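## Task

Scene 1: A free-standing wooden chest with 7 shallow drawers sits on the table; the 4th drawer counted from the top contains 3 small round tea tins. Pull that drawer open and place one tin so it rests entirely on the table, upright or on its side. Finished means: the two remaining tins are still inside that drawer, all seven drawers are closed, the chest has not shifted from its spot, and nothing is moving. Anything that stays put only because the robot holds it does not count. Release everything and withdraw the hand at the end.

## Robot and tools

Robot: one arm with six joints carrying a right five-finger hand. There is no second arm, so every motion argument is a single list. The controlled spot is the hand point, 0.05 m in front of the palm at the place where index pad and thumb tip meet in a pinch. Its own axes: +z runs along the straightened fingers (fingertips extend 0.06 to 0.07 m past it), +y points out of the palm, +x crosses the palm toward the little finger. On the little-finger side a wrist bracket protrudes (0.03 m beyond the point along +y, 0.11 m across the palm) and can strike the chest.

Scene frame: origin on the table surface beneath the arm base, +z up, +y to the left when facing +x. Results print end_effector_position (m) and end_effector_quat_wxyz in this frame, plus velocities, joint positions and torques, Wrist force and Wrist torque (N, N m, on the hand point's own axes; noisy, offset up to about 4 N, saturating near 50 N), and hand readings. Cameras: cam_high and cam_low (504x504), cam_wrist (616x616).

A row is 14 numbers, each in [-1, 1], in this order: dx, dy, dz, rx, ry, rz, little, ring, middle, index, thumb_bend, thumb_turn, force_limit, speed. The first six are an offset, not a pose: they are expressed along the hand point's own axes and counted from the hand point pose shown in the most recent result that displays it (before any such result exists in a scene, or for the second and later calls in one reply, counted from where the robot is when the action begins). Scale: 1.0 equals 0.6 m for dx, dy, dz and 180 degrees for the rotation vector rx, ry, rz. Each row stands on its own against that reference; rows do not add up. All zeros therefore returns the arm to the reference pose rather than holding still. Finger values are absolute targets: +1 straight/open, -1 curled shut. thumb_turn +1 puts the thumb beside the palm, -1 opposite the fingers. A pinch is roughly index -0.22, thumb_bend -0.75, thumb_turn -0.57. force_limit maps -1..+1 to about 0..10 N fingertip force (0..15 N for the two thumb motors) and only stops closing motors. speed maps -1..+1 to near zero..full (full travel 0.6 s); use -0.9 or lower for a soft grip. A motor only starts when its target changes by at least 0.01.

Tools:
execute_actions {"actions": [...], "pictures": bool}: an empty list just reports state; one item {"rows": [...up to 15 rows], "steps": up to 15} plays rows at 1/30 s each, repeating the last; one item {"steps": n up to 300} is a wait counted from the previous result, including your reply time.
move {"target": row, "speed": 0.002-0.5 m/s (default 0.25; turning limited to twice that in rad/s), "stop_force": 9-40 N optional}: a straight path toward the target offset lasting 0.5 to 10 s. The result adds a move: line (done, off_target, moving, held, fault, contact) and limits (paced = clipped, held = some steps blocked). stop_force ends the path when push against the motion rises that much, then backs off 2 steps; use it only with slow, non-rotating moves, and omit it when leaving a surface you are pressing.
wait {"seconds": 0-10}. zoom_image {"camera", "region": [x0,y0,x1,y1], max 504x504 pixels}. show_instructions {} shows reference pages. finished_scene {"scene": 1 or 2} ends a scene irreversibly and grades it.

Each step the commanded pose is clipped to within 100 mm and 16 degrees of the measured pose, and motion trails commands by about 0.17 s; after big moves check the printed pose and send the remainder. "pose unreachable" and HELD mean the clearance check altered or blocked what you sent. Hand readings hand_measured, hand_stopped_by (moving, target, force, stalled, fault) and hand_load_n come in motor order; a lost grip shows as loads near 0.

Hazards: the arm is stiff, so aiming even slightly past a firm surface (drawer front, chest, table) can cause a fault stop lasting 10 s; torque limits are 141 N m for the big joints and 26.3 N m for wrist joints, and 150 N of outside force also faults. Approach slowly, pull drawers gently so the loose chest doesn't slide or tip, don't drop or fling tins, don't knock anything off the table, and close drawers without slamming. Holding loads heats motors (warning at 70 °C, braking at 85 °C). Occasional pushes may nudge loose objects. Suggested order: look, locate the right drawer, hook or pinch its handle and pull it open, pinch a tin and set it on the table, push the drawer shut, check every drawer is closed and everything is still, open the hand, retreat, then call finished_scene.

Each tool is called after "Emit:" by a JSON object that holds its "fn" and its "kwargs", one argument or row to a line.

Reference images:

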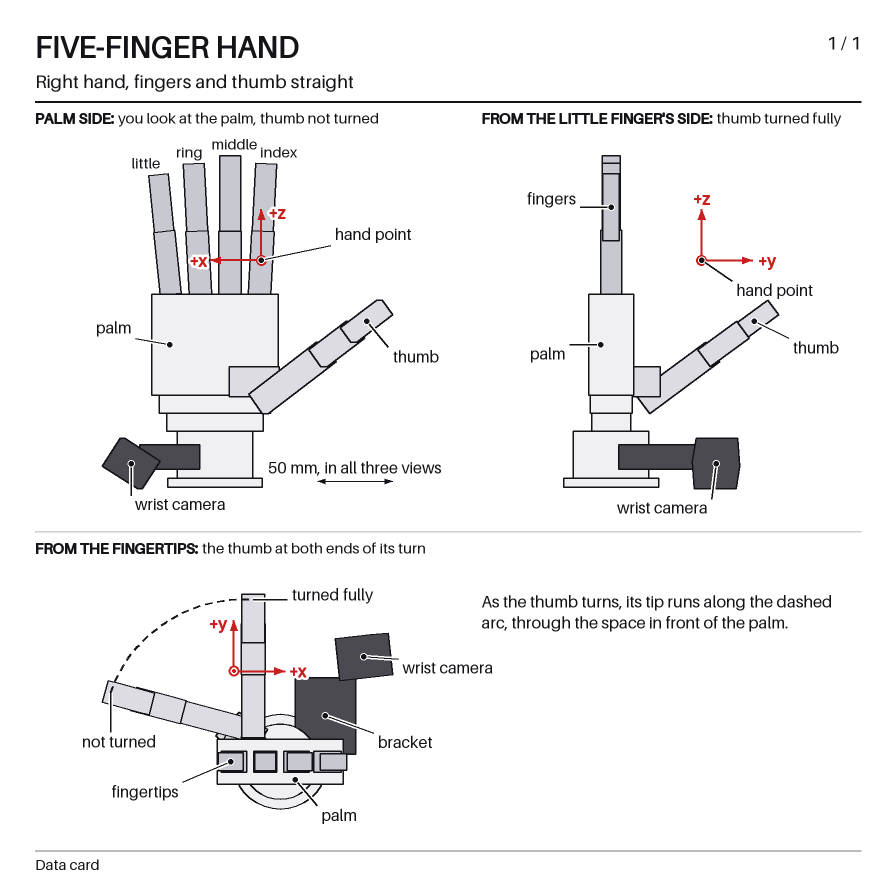

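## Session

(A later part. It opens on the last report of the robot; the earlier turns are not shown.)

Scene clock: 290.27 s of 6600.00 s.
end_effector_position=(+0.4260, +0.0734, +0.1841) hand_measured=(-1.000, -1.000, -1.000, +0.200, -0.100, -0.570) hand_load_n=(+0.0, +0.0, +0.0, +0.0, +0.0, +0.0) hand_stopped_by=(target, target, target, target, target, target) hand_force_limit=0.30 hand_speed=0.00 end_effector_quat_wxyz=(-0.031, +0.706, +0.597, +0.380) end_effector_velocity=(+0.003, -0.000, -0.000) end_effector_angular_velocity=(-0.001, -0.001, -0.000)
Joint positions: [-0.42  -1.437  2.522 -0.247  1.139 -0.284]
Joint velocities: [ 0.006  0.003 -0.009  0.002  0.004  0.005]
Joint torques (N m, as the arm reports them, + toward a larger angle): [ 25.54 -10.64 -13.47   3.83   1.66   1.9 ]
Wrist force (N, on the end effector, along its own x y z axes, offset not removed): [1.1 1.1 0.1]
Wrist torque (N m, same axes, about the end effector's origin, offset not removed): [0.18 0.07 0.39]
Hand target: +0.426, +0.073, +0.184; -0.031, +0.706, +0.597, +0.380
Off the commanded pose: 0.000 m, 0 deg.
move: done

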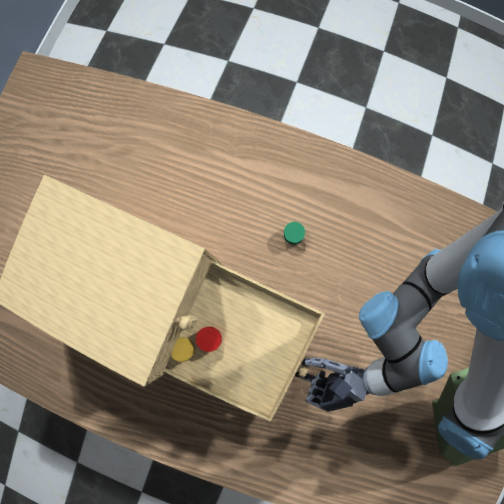

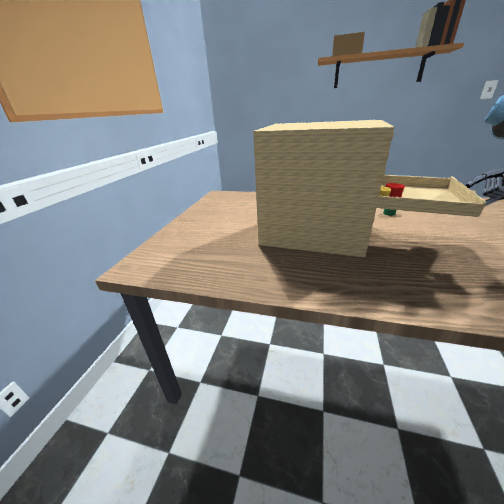

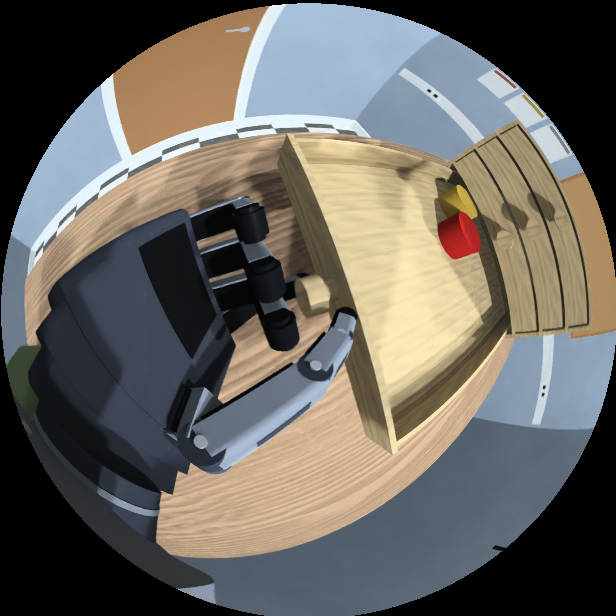

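Emit:
{"fn": "execute_actions", "kwargs": {
  "actions": [
    {"rows":[[0,0,0,0,0,0,-1,-1,-1,-0.1,-0.7,-0.57,0.3,-0.5]],"steps":15}
  ],
  "pictures": false
}}

Emit:
{"fn": "wait", "kwargs": {
  "seconds": 0.6
}}

Emit:
{"fn": "zoom_image", "kwargs": {
  "camera": "cam_wrist",
  "region": [250, 220, 410, 380]
}}

Scene clock: 291.90 s of 6600.00 s.
end_effector_position=(+0.4259, +0.0735, +0.1840) hand_measured=(-1.000, -1.000, -1.000, -0.016, -0.298, -0.570) hand_load_n=(+0.0, +0.0, +0.0, +10.5, +11.0, +0.5) hand_stopped_by=(target, target, target, force, force, target) hand_force_limit=0.30 hand_speed=-0.50 end_effector_quat_wxyz=(-0.031, +0.706, +0.597, +0.380) end_effector_velocity=(+0.000, -0.000, +0.000) end_effector_angular_velocity=(-0.000, -0.001, -0.001)
Joint positions: [-0.42  -1.437  2.522 -0.247  1.139 -0.284]
Joint velocities: [-0.001 -0.001  0.    -0.001 -0.     0.   ]
Joint torques (N m, as the arm reports them, + toward a larger angle): [ -1.2  -32.84  17.45  -0.38  -3.69  -1.81]
Wrist force (N, on the end effector, along its own x y z axes, offset not removed): [0.4 4.1 2.0]
Wrist torque (N m, same axes, about the end effector's origin, offset not removed): [0.67 0.08 0.34]
Hand target: +0.426, +0.073, +0.184; -0.031, +0.706, +0.597, +0.380
Off the commanded pose: 0.000 m, 0 deg.
Steps of this call (steps 1 to 34: nothing new was sent; steps 35 to 49: all 15 steps of this action). Readings (end_effector_position | what the end effector reports):
35: (+0.4262, +0.0734, +0.1840) | hand_measured=(-1.000, -1.000, -1.000, +0.200, -0.100, -0.570) hand_load_n=(+0.0, +0.0, +0.0, +0.0, +0.0, +0.0) hand_stopped_by=(target, target, target, moving, moving, target) hand_force_limit=0.30 hand_speed=-0.50
36: (+0.4262, +0.0734, +0.1840) | hand_measured=(-1.000, -1.000, -1.000, +0.200, -0.100, -0.570) hand_load_n=(+0.0, +0.0, +0.0, +0.0, +0.0, +0.0) hand_stopped_by=(target, target, target, moving, moving, target) hand_force_limit=0.30 hand_speed=-0.50
38: (+0.4262, +0.0735, +0.1840) | hand_measured=(-1.000, -1.000, -1.000, +0.174, -0.116, -0.570) hand_load_n=(+0.0, +0.0, +0.0, +0.0, +0.0, +0.0) hand_stopped_by=(target, target, target, moving, moving, target) hand_force_limit=0.30 hand_speed=-0.50
42: (+0.4260, +0.0736, +0.1840) | hand_measured=(-1.000, -1.000, -1.000, +0.064, -0.186, -0.570) hand_load_n=(+0.0, +0.0, +0.0, +1.0, +0.0, +0.0) hand_stopped_by=(target, target, target, moving, moving, target) hand_force_limit=0.30 hand_speed=-0.50
49: the state above

Scene clock: 292.50 s of 6600.00 s.
end_effector_position=(+0.4260, +0.0734, +0.1841) hand_measured=(-1.000, -1.000, -1.000, -0.016, -0.292, -0.570) hand_load_n=(+0.0, +0.0, +0.0, +10.5, +10.0, +0.5) hand_stopped_by=(target, target, target, force, force, target) hand_force_limit=0.30 hand_speed=-0.50 end_effector_quat_wxyz=(-0.031, +0.706, +0.597, +0.380) end_effector_velocity=(-0.001, +0.001, +0.000) end_effector_angular_velocity=(+0.001, +0.002, +0.002)
Joint positions: [-0.42  -1.437  2.522 -0.247  1.139 -0.284]
Joint velocities: [ 0.     0.     0.003 -0.    -0.    -0.001]
Joint torques (N m, as the arm reports them, + toward a larger angle): [ -1.43 -33.8   16.63  -0.56  -3.74  -1.86]
Wrist force (N, on the end effector, along its own x y z axes, offset not removed): [0.6 1.0 2.6]
Wrist torque (N m, same axes, about the end effector's origin, offset not removed): [0.42 0.08 0.30]
Hand target: +0.426, +0.073, +0.184; -0.031, +0.706, +0.597, +0.380
Off the commanded pose: 0.000 m, 0 deg.
Steps of this call (steps 1 to 18: nothing new was sent). Readings (end_effector_position | what the end effector reports):
1: (+0.4259, +0.0735, +0.1840) | hand_measured=(-1.000, -1.000, -1.000, -0.016, -0.294, -0.570) hand_load_n=(+0.0, +0.0, +0.0, +10.5, +10.0, +0.5) hand_stopped_by=(target, target, target, force, force, target) hand_force_limit=0.30 hand_speed=-0.50
2: (+0.4259, +0.0735, +0.1840) | hand_measured=(-1.000, -1.000, -1.000, -0.016, -0.292, -0.570) hand_load_n=(+0.0, +0.0, +0.0, +10.5, +10.0, +0.5) hand_stopped_by=(target, target, target, force, force, target) hand_force_limit=0.30 hand_speed=-0.50
4: (+0.4259, +0.0735, +0.1840) | hand_measured=(-1.000, -1.000, -1.000, -0.016, -0.292, -0.570) hand_load_n=(+0.0, +0.0, +0.0, +10.5, +10.0, +0.5) hand_stopped_by=(target, target, target, force, force, target) hand_force_limit=0.30 hand_speed=-0.50
8: (+0.4260, +0.0735, +0.1840) | hand_measured=(-1.000, -1.000, -1.000, -0.016, -0.292, -0.570) hand_load_n=(+0.0, +0.0, +0.0, +10.5, +10.0, +0.5) hand_stopped_by=(target, target, target, force, force, target) hand_force_limit=0.30 hand_speed=-0.50
18: the state above

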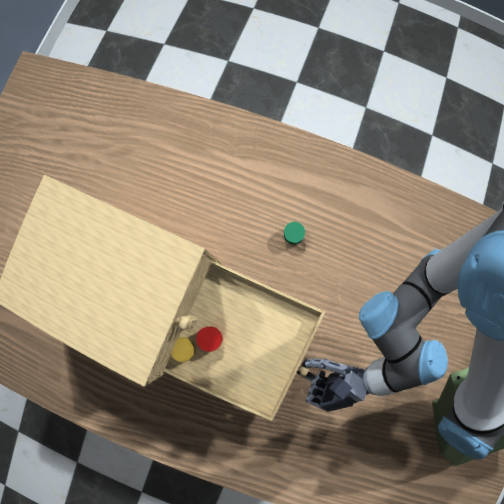

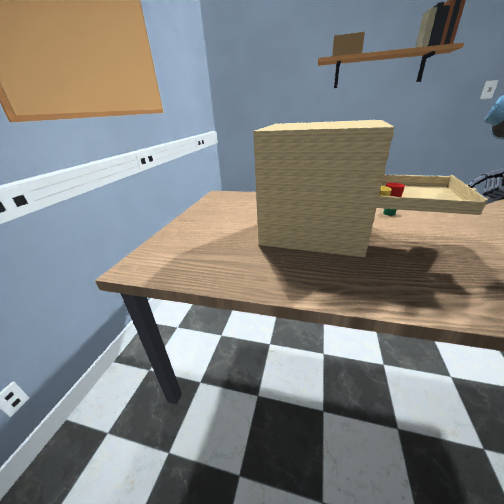

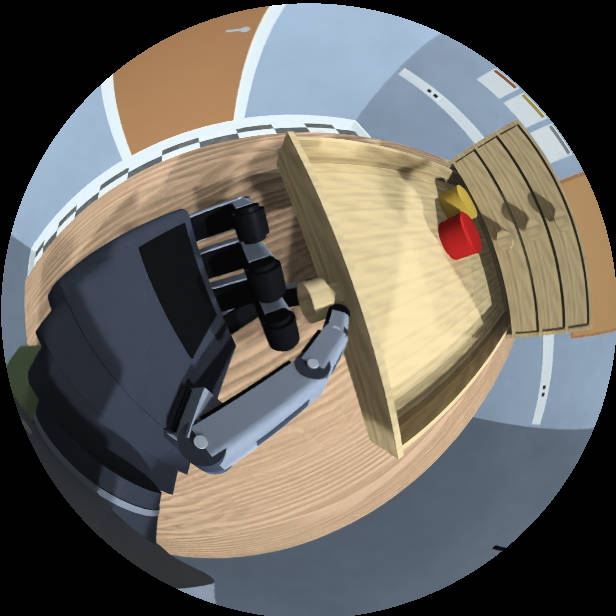

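Region (250, 220, 410, 380) of cam_wrist's 616x616 image, scaled by 3.150, with more detail than that image has.

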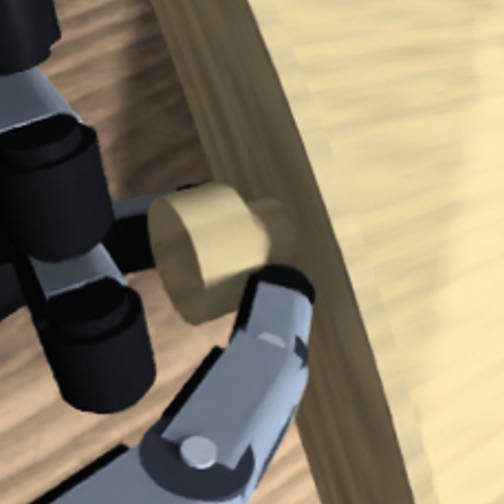

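Emit:
{"fn": "move", "kwargs": {
  "target": [-0.004,0.18,0.089,0,0,0,-1,-1,-1,-0.1,-0.7,-0.57,0.3,-0.5],
  "speed": 0.05,
  "stop_force": 10
}}

Scene clock: 296.93 s of 6600.00 s.
end_effector_position=(+0.5459, +0.0671, +0.1892) hand_measured=(-1.000, -1.000, -1.000, -0.016, -0.292, -0.570) hand_load_n=(+0.0, +0.0, +0.0, +10.5, +10.5, +0.5) hand_stopped_by=(target, target, target, force, force, target) hand_force_limit=0.30 hand_speed=-0.50 end_effector_quat_wxyz=(-0.031, +0.706, +0.597, +0.380) end_effector_velocity=(+0.003, +0.001, +0.000) end_effector_angular_velocity=(+0.000, -0.000, +0.001)
Joint positions: [-0.251 -1.326  2.165 -0.05   1.256 -0.152]
Joint velocities: [ 0.004  0.003 -0.008  0.004  0.002  0.002]
Joint torques (N m, as the arm reports them, + toward a larger angle): [ 27.85 -16.61 -20.26   3.52   1.2    1.68]
Wrist force (N, on the end effector, along its own x y z axes, offset not removed): [3.3 -1.3 0.3]
Wrist torque (N m, same axes, about the end effector's origin, offset not removed): [0.21 -0.39 0.49]
Hand target: +0.546, +0.067, +0.189; -0.031, +0.706, +0.597, +0.380
Off the commanded pose: 0.000 m, 0 deg.
move: done

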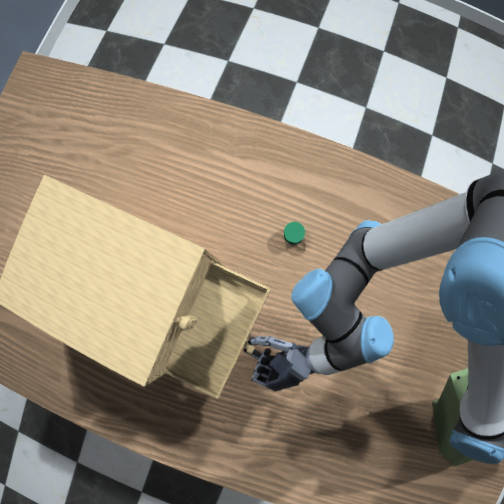

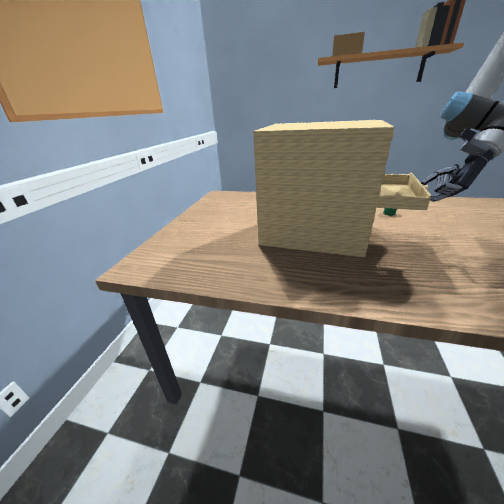

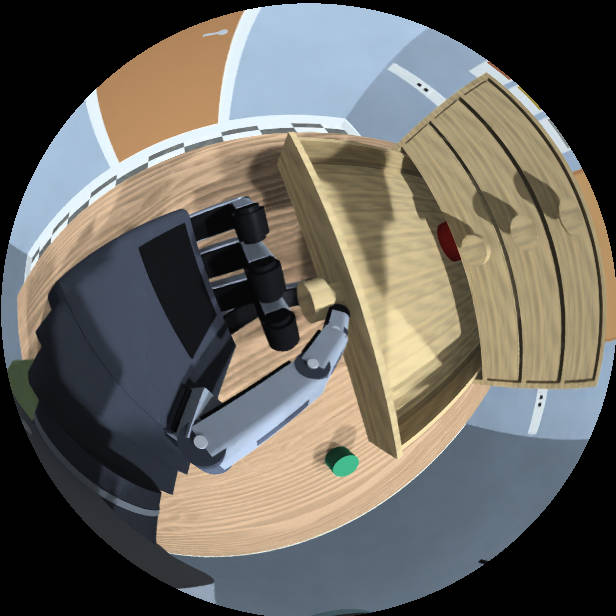

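Emit:
{"fn": "move", "kwargs": {
  "target": [-0.0085,0.148,0.0763,0,0,0,-1,-1,-1,-0.1,-0.7,-0.57,0.3,-0.5],
  "speed": 0.04,
  "stop_force": 10
}}

Emit:
{"fn": "zoom_image", "kwargs": {
  "camera": "cam_wrist",
  "region": [250, 200, 450, 400]
}}

Scene clock: 300.90 s of 6600.00 s.
end_effector_position=(+0.6454, +0.0603, +0.1903) hand_measured=(-1.000, -1.000, -1.000, -0.016, -0.292, -0.570) hand_load_n=(+0.0, +0.0, +0.0, +12.5, +8.0, +1.5) hand_stopped_by=(target, target, target, force, force, target) hand_force_limit=0.30 hand_speed=-0.50 end_effector_quat_wxyz=(-0.031, +0.706, +0.597, +0.380) end_effector_velocity=(+0.002, +0.000, -0.000) end_effector_angular_velocity=(+0.001, +0.002, +0.000)
Joint positions: [-0.194 -1.199  1.861  0.114  1.296 -0.111]
Joint velocities: [ 0.001  0.004 -0.008  0.005  0.001  0.002]
Joint torques (N m, as the arm reports them, + toward a larger angle): [ 32.7  -27.98 -28.36   1.36   0.05   1.03]
Wrist force (N, on the end effector, along its own x y z axes, offset not removed): [-5.4 -8.4 2.7]
Wrist torque (N m, same axes, about the end effector's origin, offset not removed): [0.66 0.44 0.26]
Hand target: +0.646, +0.060, +0.190; -0.031, +0.706, +0.597, +0.380
Off the commanded pose: 0.000 m, 0 deg.
move: done

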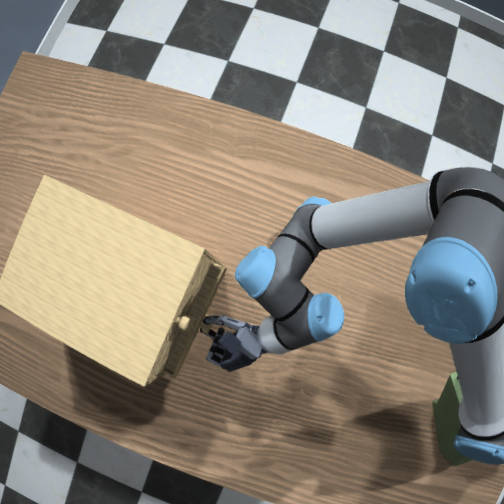

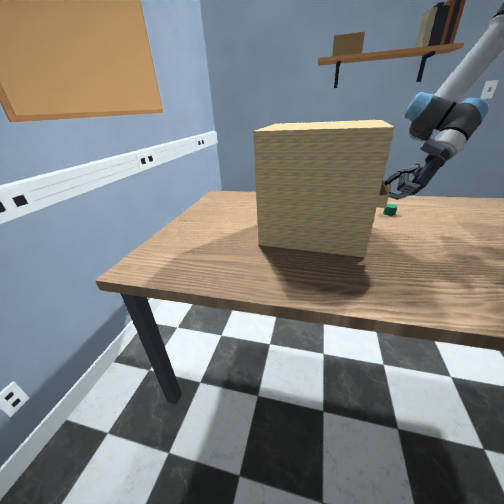

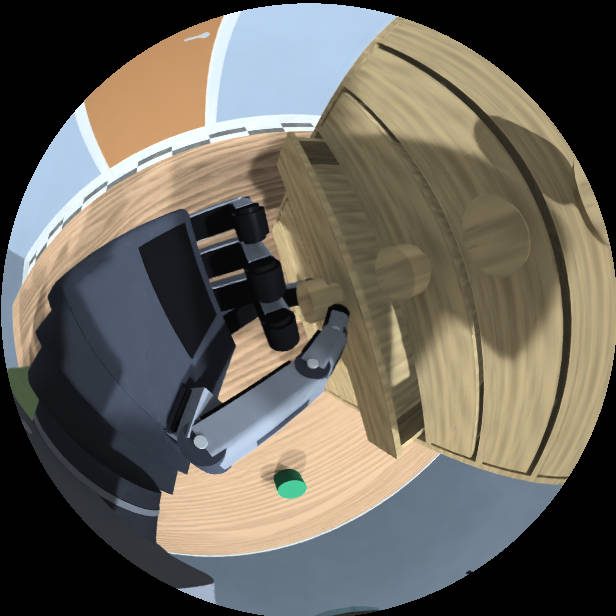

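Region (250, 200, 450, 400) of cam_wrist's 616x616 image, scaled by 2.520, with more detail than that image has.

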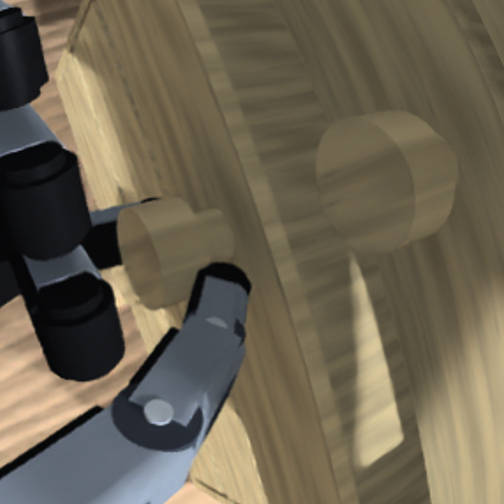

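Emit:
{"fn": "execute_actions", "kwargs": {
  "actions": [
    {"rows":[[-0.004,-0.0057,0.0032,0,0,0,-1,-1,-1,0.2,-0.1,-0.57,0.3,0.0]],"steps":15}
  ],
  "pictures": false
}}

Emit:
{"fn": "move", "kwargs": {
  "target": [-0.003,0.059,0.031,0,0,0,-1,-1,-1,0.2,-0.1,-0.57,0.3,0.0],
  "speed": 0.012,
  "stop_force": 10
}}

Emit:
{"fn": "zoom_image", "kwargs": {
  "camera": "cam_wrist",
  "region": [250, 200, 450, 400]
}}

Scene clock: 303.27 s of 6600.00 s.
end_effector_position=(+0.6435, +0.0603, +0.1863) hand_measured=(-1.000, -1.000, -1.000, +0.200, -0.100, -0.570) hand_load_n=(+0.0, +0.0, +0.0, +0.0, +0.0, +0.0) hand_stopped_by=(target, target, target, target, target, target) hand_force_limit=0.30 hand_speed=0.00 end_effector_quat_wxyz=(-0.031, +0.706, +0.597, +0.380) end_effector_velocity=(-0.000, +0.000, -0.000) end_effector_angular_velocity=(+0.000, -0.001, +0.000)
Joint positions: [-0.199 -1.194  1.868  0.105  1.292 -0.114]
Joint velocities: [-0.     0.001  0.001 -0.001 -0.001 -0.001]
Joint torques (N m, as the arm reports them, + toward a larger angle): [  4.96 -21.06   6.49  -0.68  -3.65  -1.86]
Wrist force (N, on the end effector, along its own x y z axes, offset not removed): [-0.6 1.8 1.6]
Wrist torque (N m, same axes, about the end effector's origin, offset not removed): [0.22 0.33 0.27]
Hand target: +0.643, +0.060, +0.186; -0.031, +0.706, +0.597, +0.380
Off the commanded pose: 0.000 m, 0 deg.
Steps of this call (steps 1 to 56: nothing new was sent; steps 57 to 71: all 15 steps of this action). Readings (end_effector_position | what the end effector reports):
57: (+0.6457, +0.0603, +0.1902) | hand_measured=(-1.000, -1.000, -1.000, -0.016, -0.292, -0.570) hand_load_n=(+0.0, +0.0, +0.0, +12.5, +8.0, +1.5) hand_stopped_by=(target, target, target, moving, moving, target) hand_force_limit=0.30 hand_speed=0.00
58: (+0.6454, +0.0603, +0.1896) | hand_measured=(-1.000, -1.000, -1.000, -0.016, -0.292, -0.570) hand_load_n=(+0.0, +0.0, +0.0, +12.5, +8.0, +1.5) hand_stopped_by=(target, target, target, moving, moving, target) hand_force_limit=0.30 hand_speed=0.00
60: (+0.6447, +0.0604, +0.1884) | hand_measured=(-1.000, -1.000, -1.000, +0.032, -0.266, -0.570) hand_load_n=(+0.0, +0.0, +0.0, +1.0, +0.0, +0.0) hand_stopped_by=(target, target, target, moving, moving, target) hand_force_limit=0.30 hand_speed=0.00
64: (+0.6438, +0.0604, +0.1869) | hand_measured=(-1.000, -1.000, -1.000, +0.200, -0.126, -0.570) hand_load_n=(+0.0, +0.0, +0.0, +0.0, +0.0, +0.0) hand_stopped_by=(target, target, target, moving, moving, target) hand_force_limit=0.30 hand_speed=0.00
71: the state above

Scene clock: 306.53 s of 6600.00 s.
end_effector_position=(+0.6749, +0.0586, +0.1863) hand_measured=(-1.000, -1.000, -1.000, +0.200, -0.102, -0.570) hand_load_n=(+0.0, +0.0, +0.0, +0.0, -1.5, +1.5) hand_stopped_by=(target, target, target, target, target, target) hand_force_limit=0.30 hand_speed=0.00 end_effector_quat_wxyz=(-0.031, +0.706, +0.597, +0.380) end_effector_velocity=(-0.004, +0.001, -0.000) end_effector_angular_velocity=(-0.001, -0.001, +0.001)
Joint positions: [-0.186 -1.149  1.766  0.159  1.302 -0.104]
Joint velocities: [-0.    -0.005  0.012 -0.008 -0.    -0.002]
Joint torques (N m, as the arm reports them, + toward a larger angle): [  9.2  -48.05   0.92  -2.43  -3.77  -2.16]
Wrist force (N, on the end effector, along its own x y z axes, offset not removed): [2.1 -6.6 -7.7]
Wrist torque (N m, same axes, about the end effector's origin, offset not removed): [-0.34 0.01 0.43]
Hand target: +0.675, +0.058, +0.186; -0.031, +0.706, +0.597, +0.380
Off the commanded pose: 0.009 m, 0 deg.
move: contact

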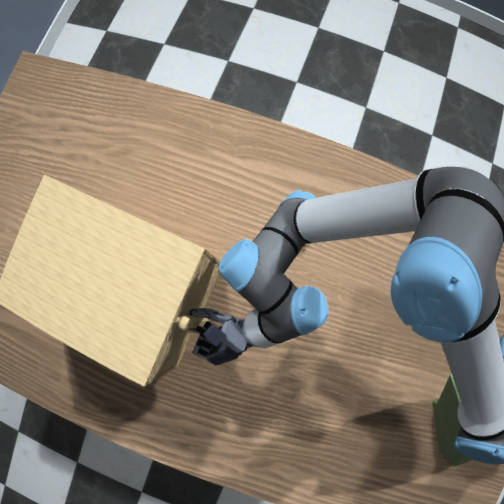

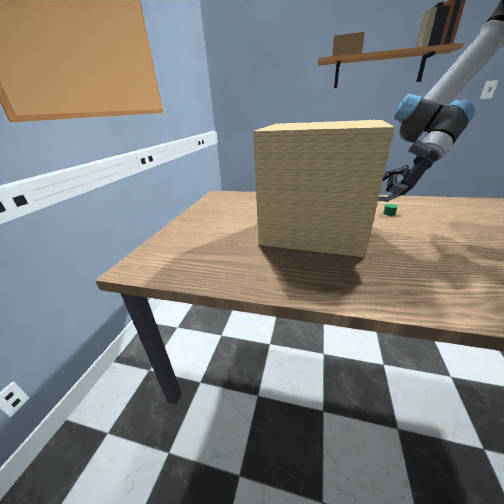

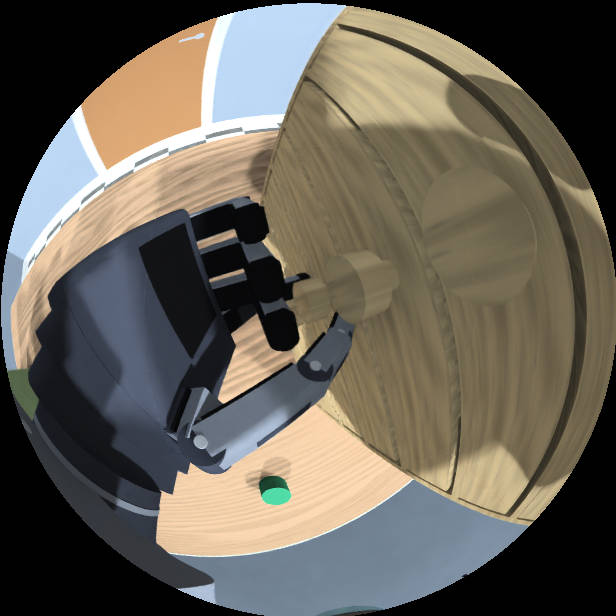

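Region (250, 200, 450, 400) of cam_wrist's 616x616 image, scaled by 2.520, with more detail than that image has.

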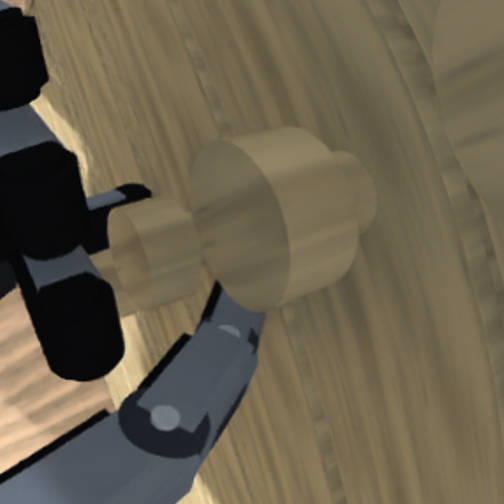

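Emit:
{"fn": "move", "kwargs": {
  "target": [0,-0.13,-0.075,0,0,0,-1,-1,-1,0.2,-0.1,-0.57,0.3,0.0],
  "speed": 0.08
}}

Emit:
{"fn": "zoom_image", "kwargs": {
  "camera": "cam_wrist",
  "region": [260, 60, 500, 460]
}}

Emit:
{"fn": "zoom_image", "kwargs": {
  "camera": "cam_low",
  "region": [340, 120, 430, 260]
}}

Emit:
{"fn": "zoom_image", "kwargs": {
  "camera": "cam_high",
  "region": [130, 240, 240, 390]
}}

Scene clock: 310.10 s of 6600.00 s.
end_effector_position=(+0.5851, +0.0586, +0.1862) hand_measured=(-1.000, -1.000, -1.000, +0.200, -0.100, -0.570) hand_load_n=(+0.0, +0.0, +0.0, +0.0, +0.0, +0.0) hand_stopped_by=(target, target, target, target, target, target) hand_force_limit=0.30 hand_speed=0.00 end_effector_quat_wxyz=(-0.031, +0.706, +0.597, +0.380) end_effector_velocity=(-0.002, -0.000, +0.000) end_effector_angular_velocity=(+0.001, -0.000, -0.001)
Joint positions: [-0.244 -1.278  2.049  0.017  1.26  -0.147]
Joint velocities: [-0.002 -0.003  0.006 -0.003 -0.002 -0.001]
Joint torques (N m, as the arm reports them, + toward a larger angle): [  4.05 -41.72   8.69  -0.66  -3.44  -1.61]
Wrist force (N, on the end effector, along its own x y z axes, offset not removed): [2.0 2.7 -0.1]
Wrist torque (N m, same axes, about the end effector's origin, offset not removed): [0.38 0.00 0.46]
Hand target: +0.585, +0.059, +0.186; -0.031, +0.706, +0.597, +0.380
Off the commanded pose: 0.000 m, 0 deg.
move: done

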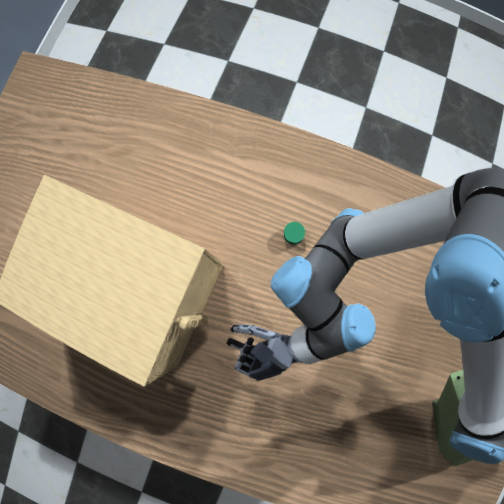

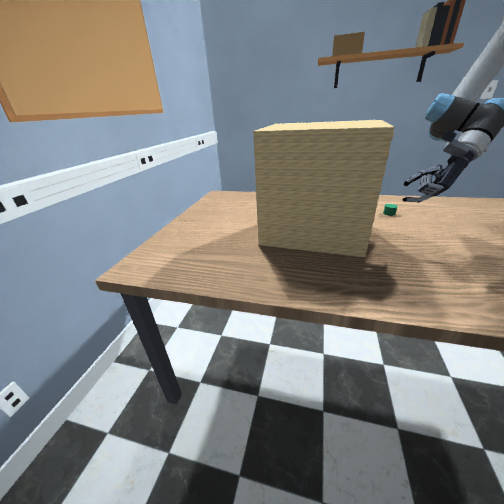

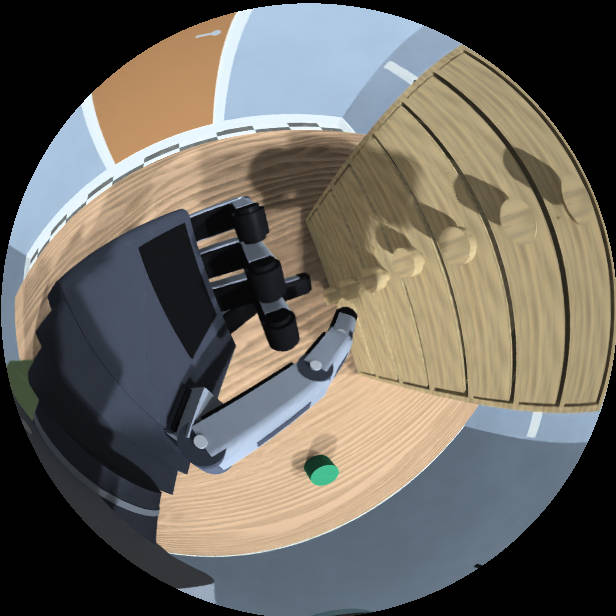

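Region (260, 60, 500, 460) of cam_wrist's 616x616 image, scaled by 1.260, with more detail than that image has; it fills the left 302 columns of this view, and the rest is white.

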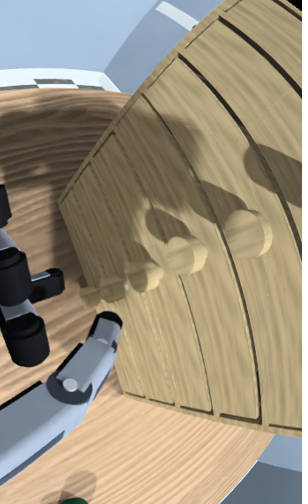

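Region (340, 120, 430, 260) of cam_low's 504x504 image, scaled by 3.600, with more detail than that image has; it fills the left 324 columns of this view, and the rest is white.

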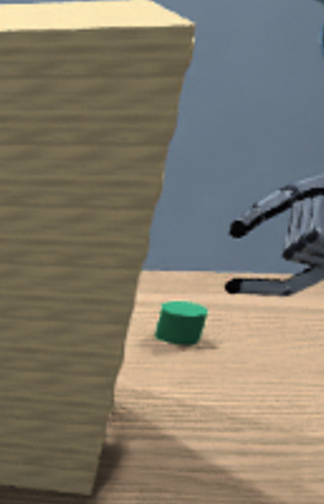

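Region (130, 240, 240, 390) of cam_high's 504x504 image, scaled by 3.360, with more detail than that image has; it fills the left 370 columns of this view, and the rest is white.

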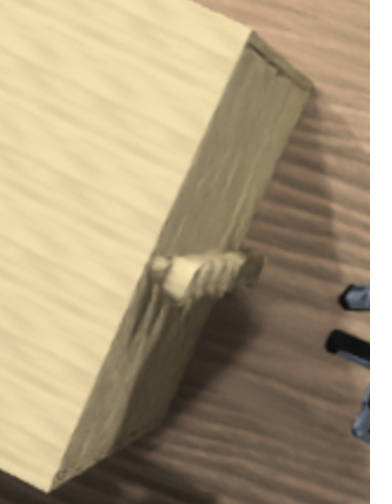

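Emit:
{"fn": "zoom_image", "kwargs": {
  "camera": "cam_wrist",
  "region": [310, 90, 430, 230]
}}

Emit:
{"fn": "zoom_image", "kwargs": {
  "camera": "cam_wrist",
  "region": [350, 320, 490, 420]
}}

Region (310, 90, 430, 230) of cam_wrist's 616x616 image, scaled by 3.600, with more detail than that image has; it fills the left 432 columns of this view, and the rest is white.

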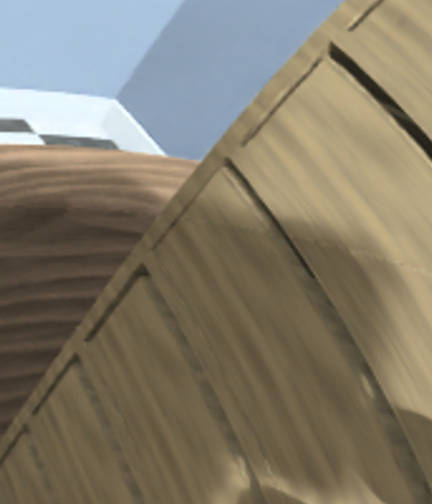

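Region (350, 320, 490, 420) of cam_wrist's 616x616 image, scaled by 3.600, with more detail than that image has; it fills the top 360 rows of this view, and the rest is white.

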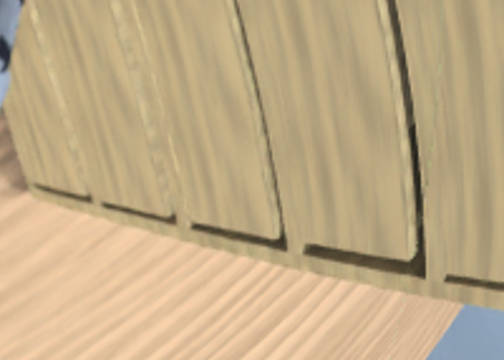

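Emit:
{"fn": "move", "kwargs": {
  "target": [0.104,0.086,0.0843,0,0,0,-1,-1,-1,0.2,-0.7,-0.57,0.3,0.3],
  "speed": 0.1,
  "stop_force": 10
}}

Emit:
{"fn": "zoom_image", "kwargs": {
  "camera": "cam_wrist",
  "region": [230, 120, 430, 340]
}}

Scene clock: 315.00 s of 6600.00 s.
end_effector_position=(+0.6547, +0.1199, +0.2072) hand_measured=(-1.000, -1.000, -1.000, +0.200, -0.700, -0.570) hand_load_n=(+0.0, +0.0, +0.0, +0.0, +0.0, +0.0) hand_stopped_by=(target, target, target, target, target, target) hand_force_limit=0.30 hand_speed=0.30 end_effector_quat_wxyz=(-0.031, +0.706, +0.597, +0.380) end_effector_velocity=(+0.002, +0.002, +0.001) end_effector_angular_velocity=(-0.000, +0.000, +0.000)
Joint positions: [-0.042 -1.145  1.806  0.093  1.406 -0.002]
Joint velocities: [ 0.005  0.005 -0.008  0.004  0.004  0.003]
Joint torques (N m, as the arm reports them, + toward a larger angle): [ 32.57 -19.76 -23.99   3.1    1.44   1.74]
Wrist force (N, on the end effector, along its own x y z axes, offset not removed): [2.2 1.2 0.0]
Wrist torque (N m, same axes, about the end effector's origin, offset not removed): [0.14 0.00 0.35]
Hand target: +0.655, +0.120, +0.207; -0.031, +0.706, +0.597, +0.380
Off the commanded pose: 0.000 m, 0 deg.
After step 90, 0.47 s passed at rest.
move: done

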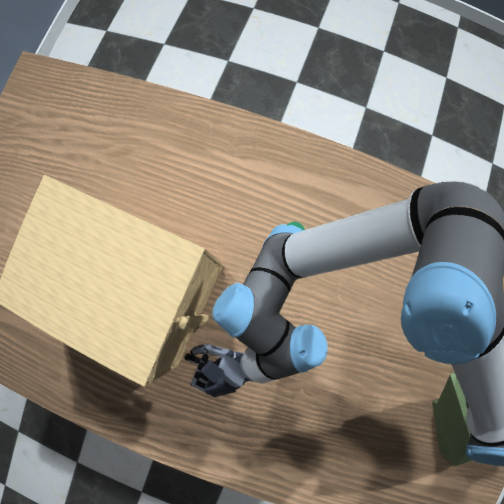

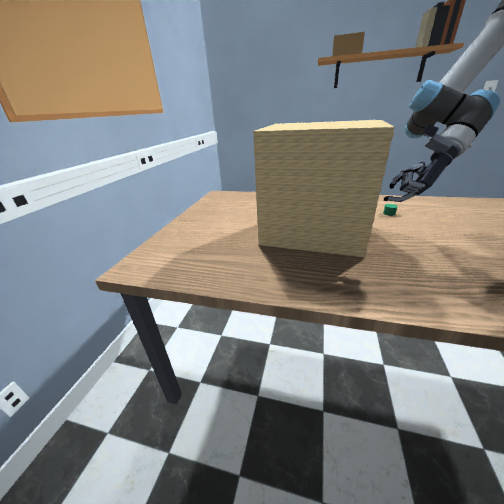

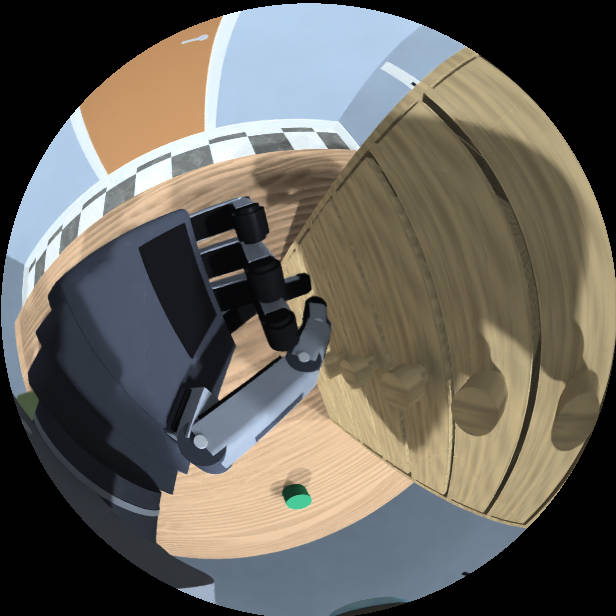

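Region (230, 120, 430, 340) of cam_wrist's 616x616 image, scaled by 2.291, with more detail than that image has; it fills the left 458 columns of this view, and the rest is white.

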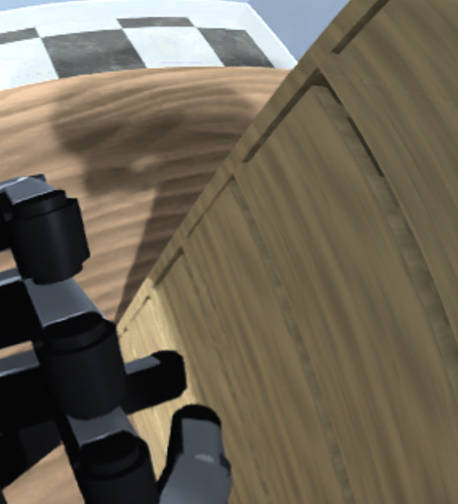

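Emit:
{"fn": "move", "kwargs": {
  "target": [0,0.058,0.033,0,0,0,-1,-1,-1,0.2,-0.7,-0.57,0.3,0.3],
  "speed": 0.015,
  "stop_force": 10
}}

Emit:
{"fn": "zoom_image", "kwargs": {
  "camera": "cam_wrist",
  "region": [230, 120, 430, 340]
}}

Scene clock: 318.93 s of 6600.00 s.
end_effector_position=(+0.6816, +0.1201, +0.2072) hand_measured=(-1.000, -1.000, -1.000, +0.200, -0.700, -0.570) hand_load_n=(+0.0, +0.0, +0.0, -2.5, +0.0, +0.0) hand_stopped_by=(target, target, target, target, target, target) hand_force_limit=0.30 hand_speed=0.30 end_effector_quat_wxyz=(-0.031, +0.706, +0.597, +0.380) end_effector_velocity=(-0.005, +0.001, +0.000) end_effector_angular_velocity=(+0.000, -0.001, -0.000)
Joint positions: [-0.036 -1.105  1.718  0.141  1.41   0.001]
Joint velocities: [ 0.001 -0.007  0.016 -0.01   0.     0.   ]
Joint torques (N m, as the arm reports them, + toward a larger angle): [ 17.23 -51.97  -9.29  -7.33  -1.29  -1.76]
Wrist force (N, on the end effector, along its own x y z axes, offset not removed): [1.7 -19.0 -14.6]
Wrist torque (N m, same axes, about the end effector's origin, offset not removed): [0.58 -0.05 0.41]
Hand target: +0.681, +0.120, +0.207; -0.031, +0.706, +0.597, +0.380
Off the commanded pose: 0.013 m, 0 deg.
move: contact

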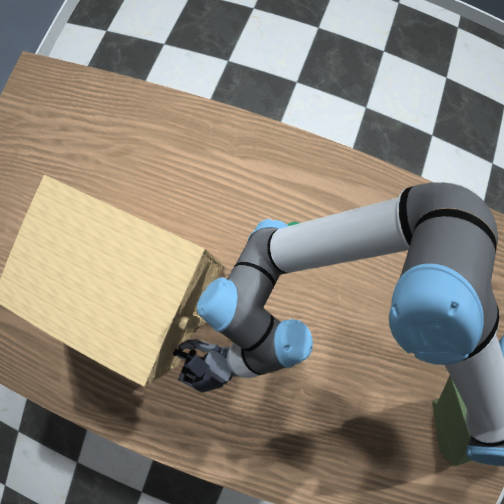

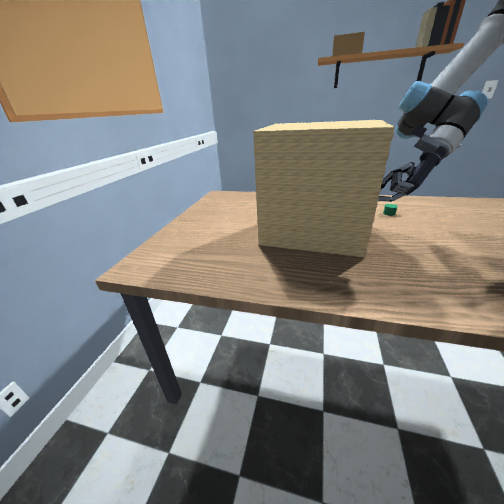

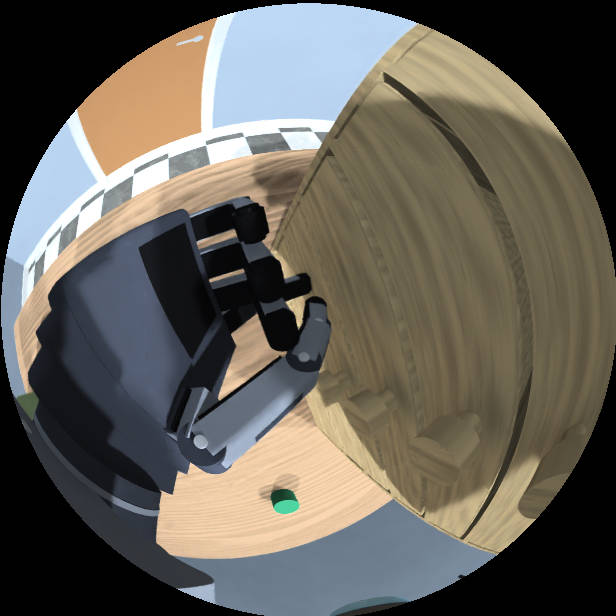

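Region (230, 120, 430, 340) of cam_wrist's 616x616 image, scaled by 2.291, with more detail than that image has; it fills the left 458 columns of this view, and the rest is white.

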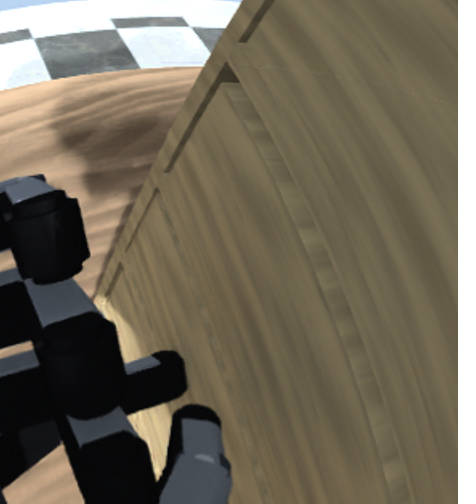

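Emit:
{"fn": "move", "kwargs": {
  "target": [0.127,-0.213,-0.232,0,0,0,-1,-1,-1,0.2,-0.7,-0.57,0.3,0.3],
  "speed": 0.15
}}

Emit:
{"fn": "zoom_image", "kwargs": {
  "camera": "cam_wrist",
  "region": [300, 100, 600, 400]
}}

Scene clock: 323.13 s of 6600.00 s.
end_effector_position=(+0.5015, +0.1497, +0.2971) hand_measured=(-1.000, -1.000, -1.000, +0.200, -0.700, -0.570) hand_load_n=(+0.0, +0.0, +0.0, +0.0, +0.0, +0.0) hand_stopped_by=(target, target, target, target, target, target) hand_force_limit=0.30 hand_speed=0.30 end_effector_quat_wxyz=(-0.031, +0.706, +0.597, +0.380) end_effector_velocity=(-0.001, +0.000, +0.001) end_effector_angular_velocity=(-0.000, +0.000, -0.001)
Joint positions: [ 0.164 -1.45   2.167  0.025  1.557  0.138]
Joint velocities: [ 0.004 -0.004  0.002  0.001  0.003  0.003]
Joint torques (N m, as the arm reports them, + toward a larger angle): [ 27.05 -35.04   5.16   3.27   1.49   1.64]
Wrist force (N, on the end effector, along its own x y z axes, offset not removed): [1.7 1.3 0.2]
Wrist torque (N m, same axes, about the end effector's origin, offset not removed): [0.11 0.05 0.43]
Hand target: +0.501, +0.150, +0.297; -0.031, +0.706, +0.597, +0.380
Off the commanded pose: 0.000 m, 0 deg.
move: done

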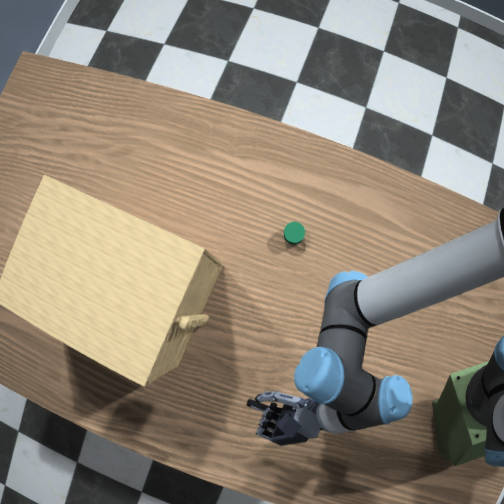

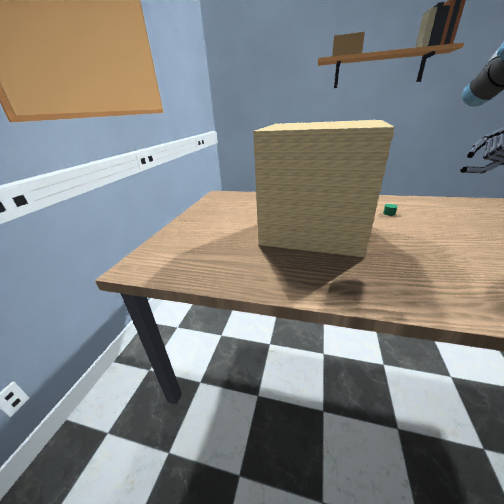

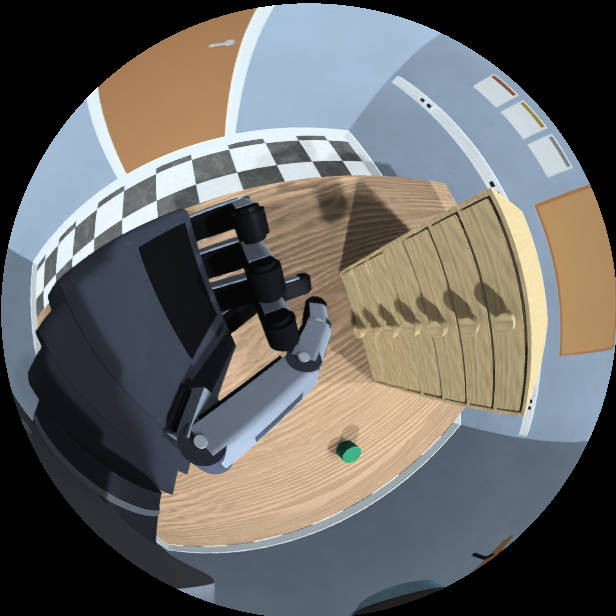

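Region (300, 100, 600, 400) of cam_wrist's 616x616 image, scaled by 1.680, with more detail than that image has.

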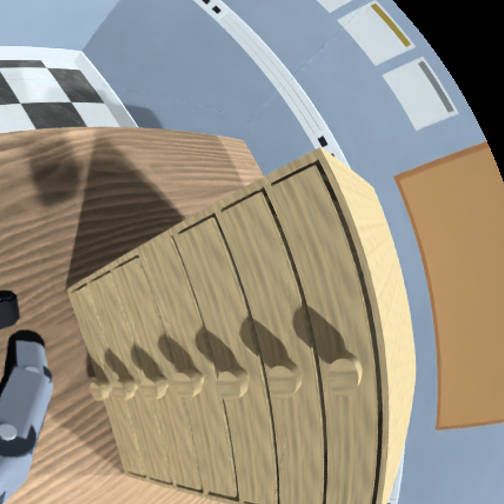

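The tin is on the table, all drawers look flush, and the chest hasn't moved.

Emit:
{"fn": "finished_scene", "kwargs": {
  "scene": 1
}}

The scene is finished: the task was done.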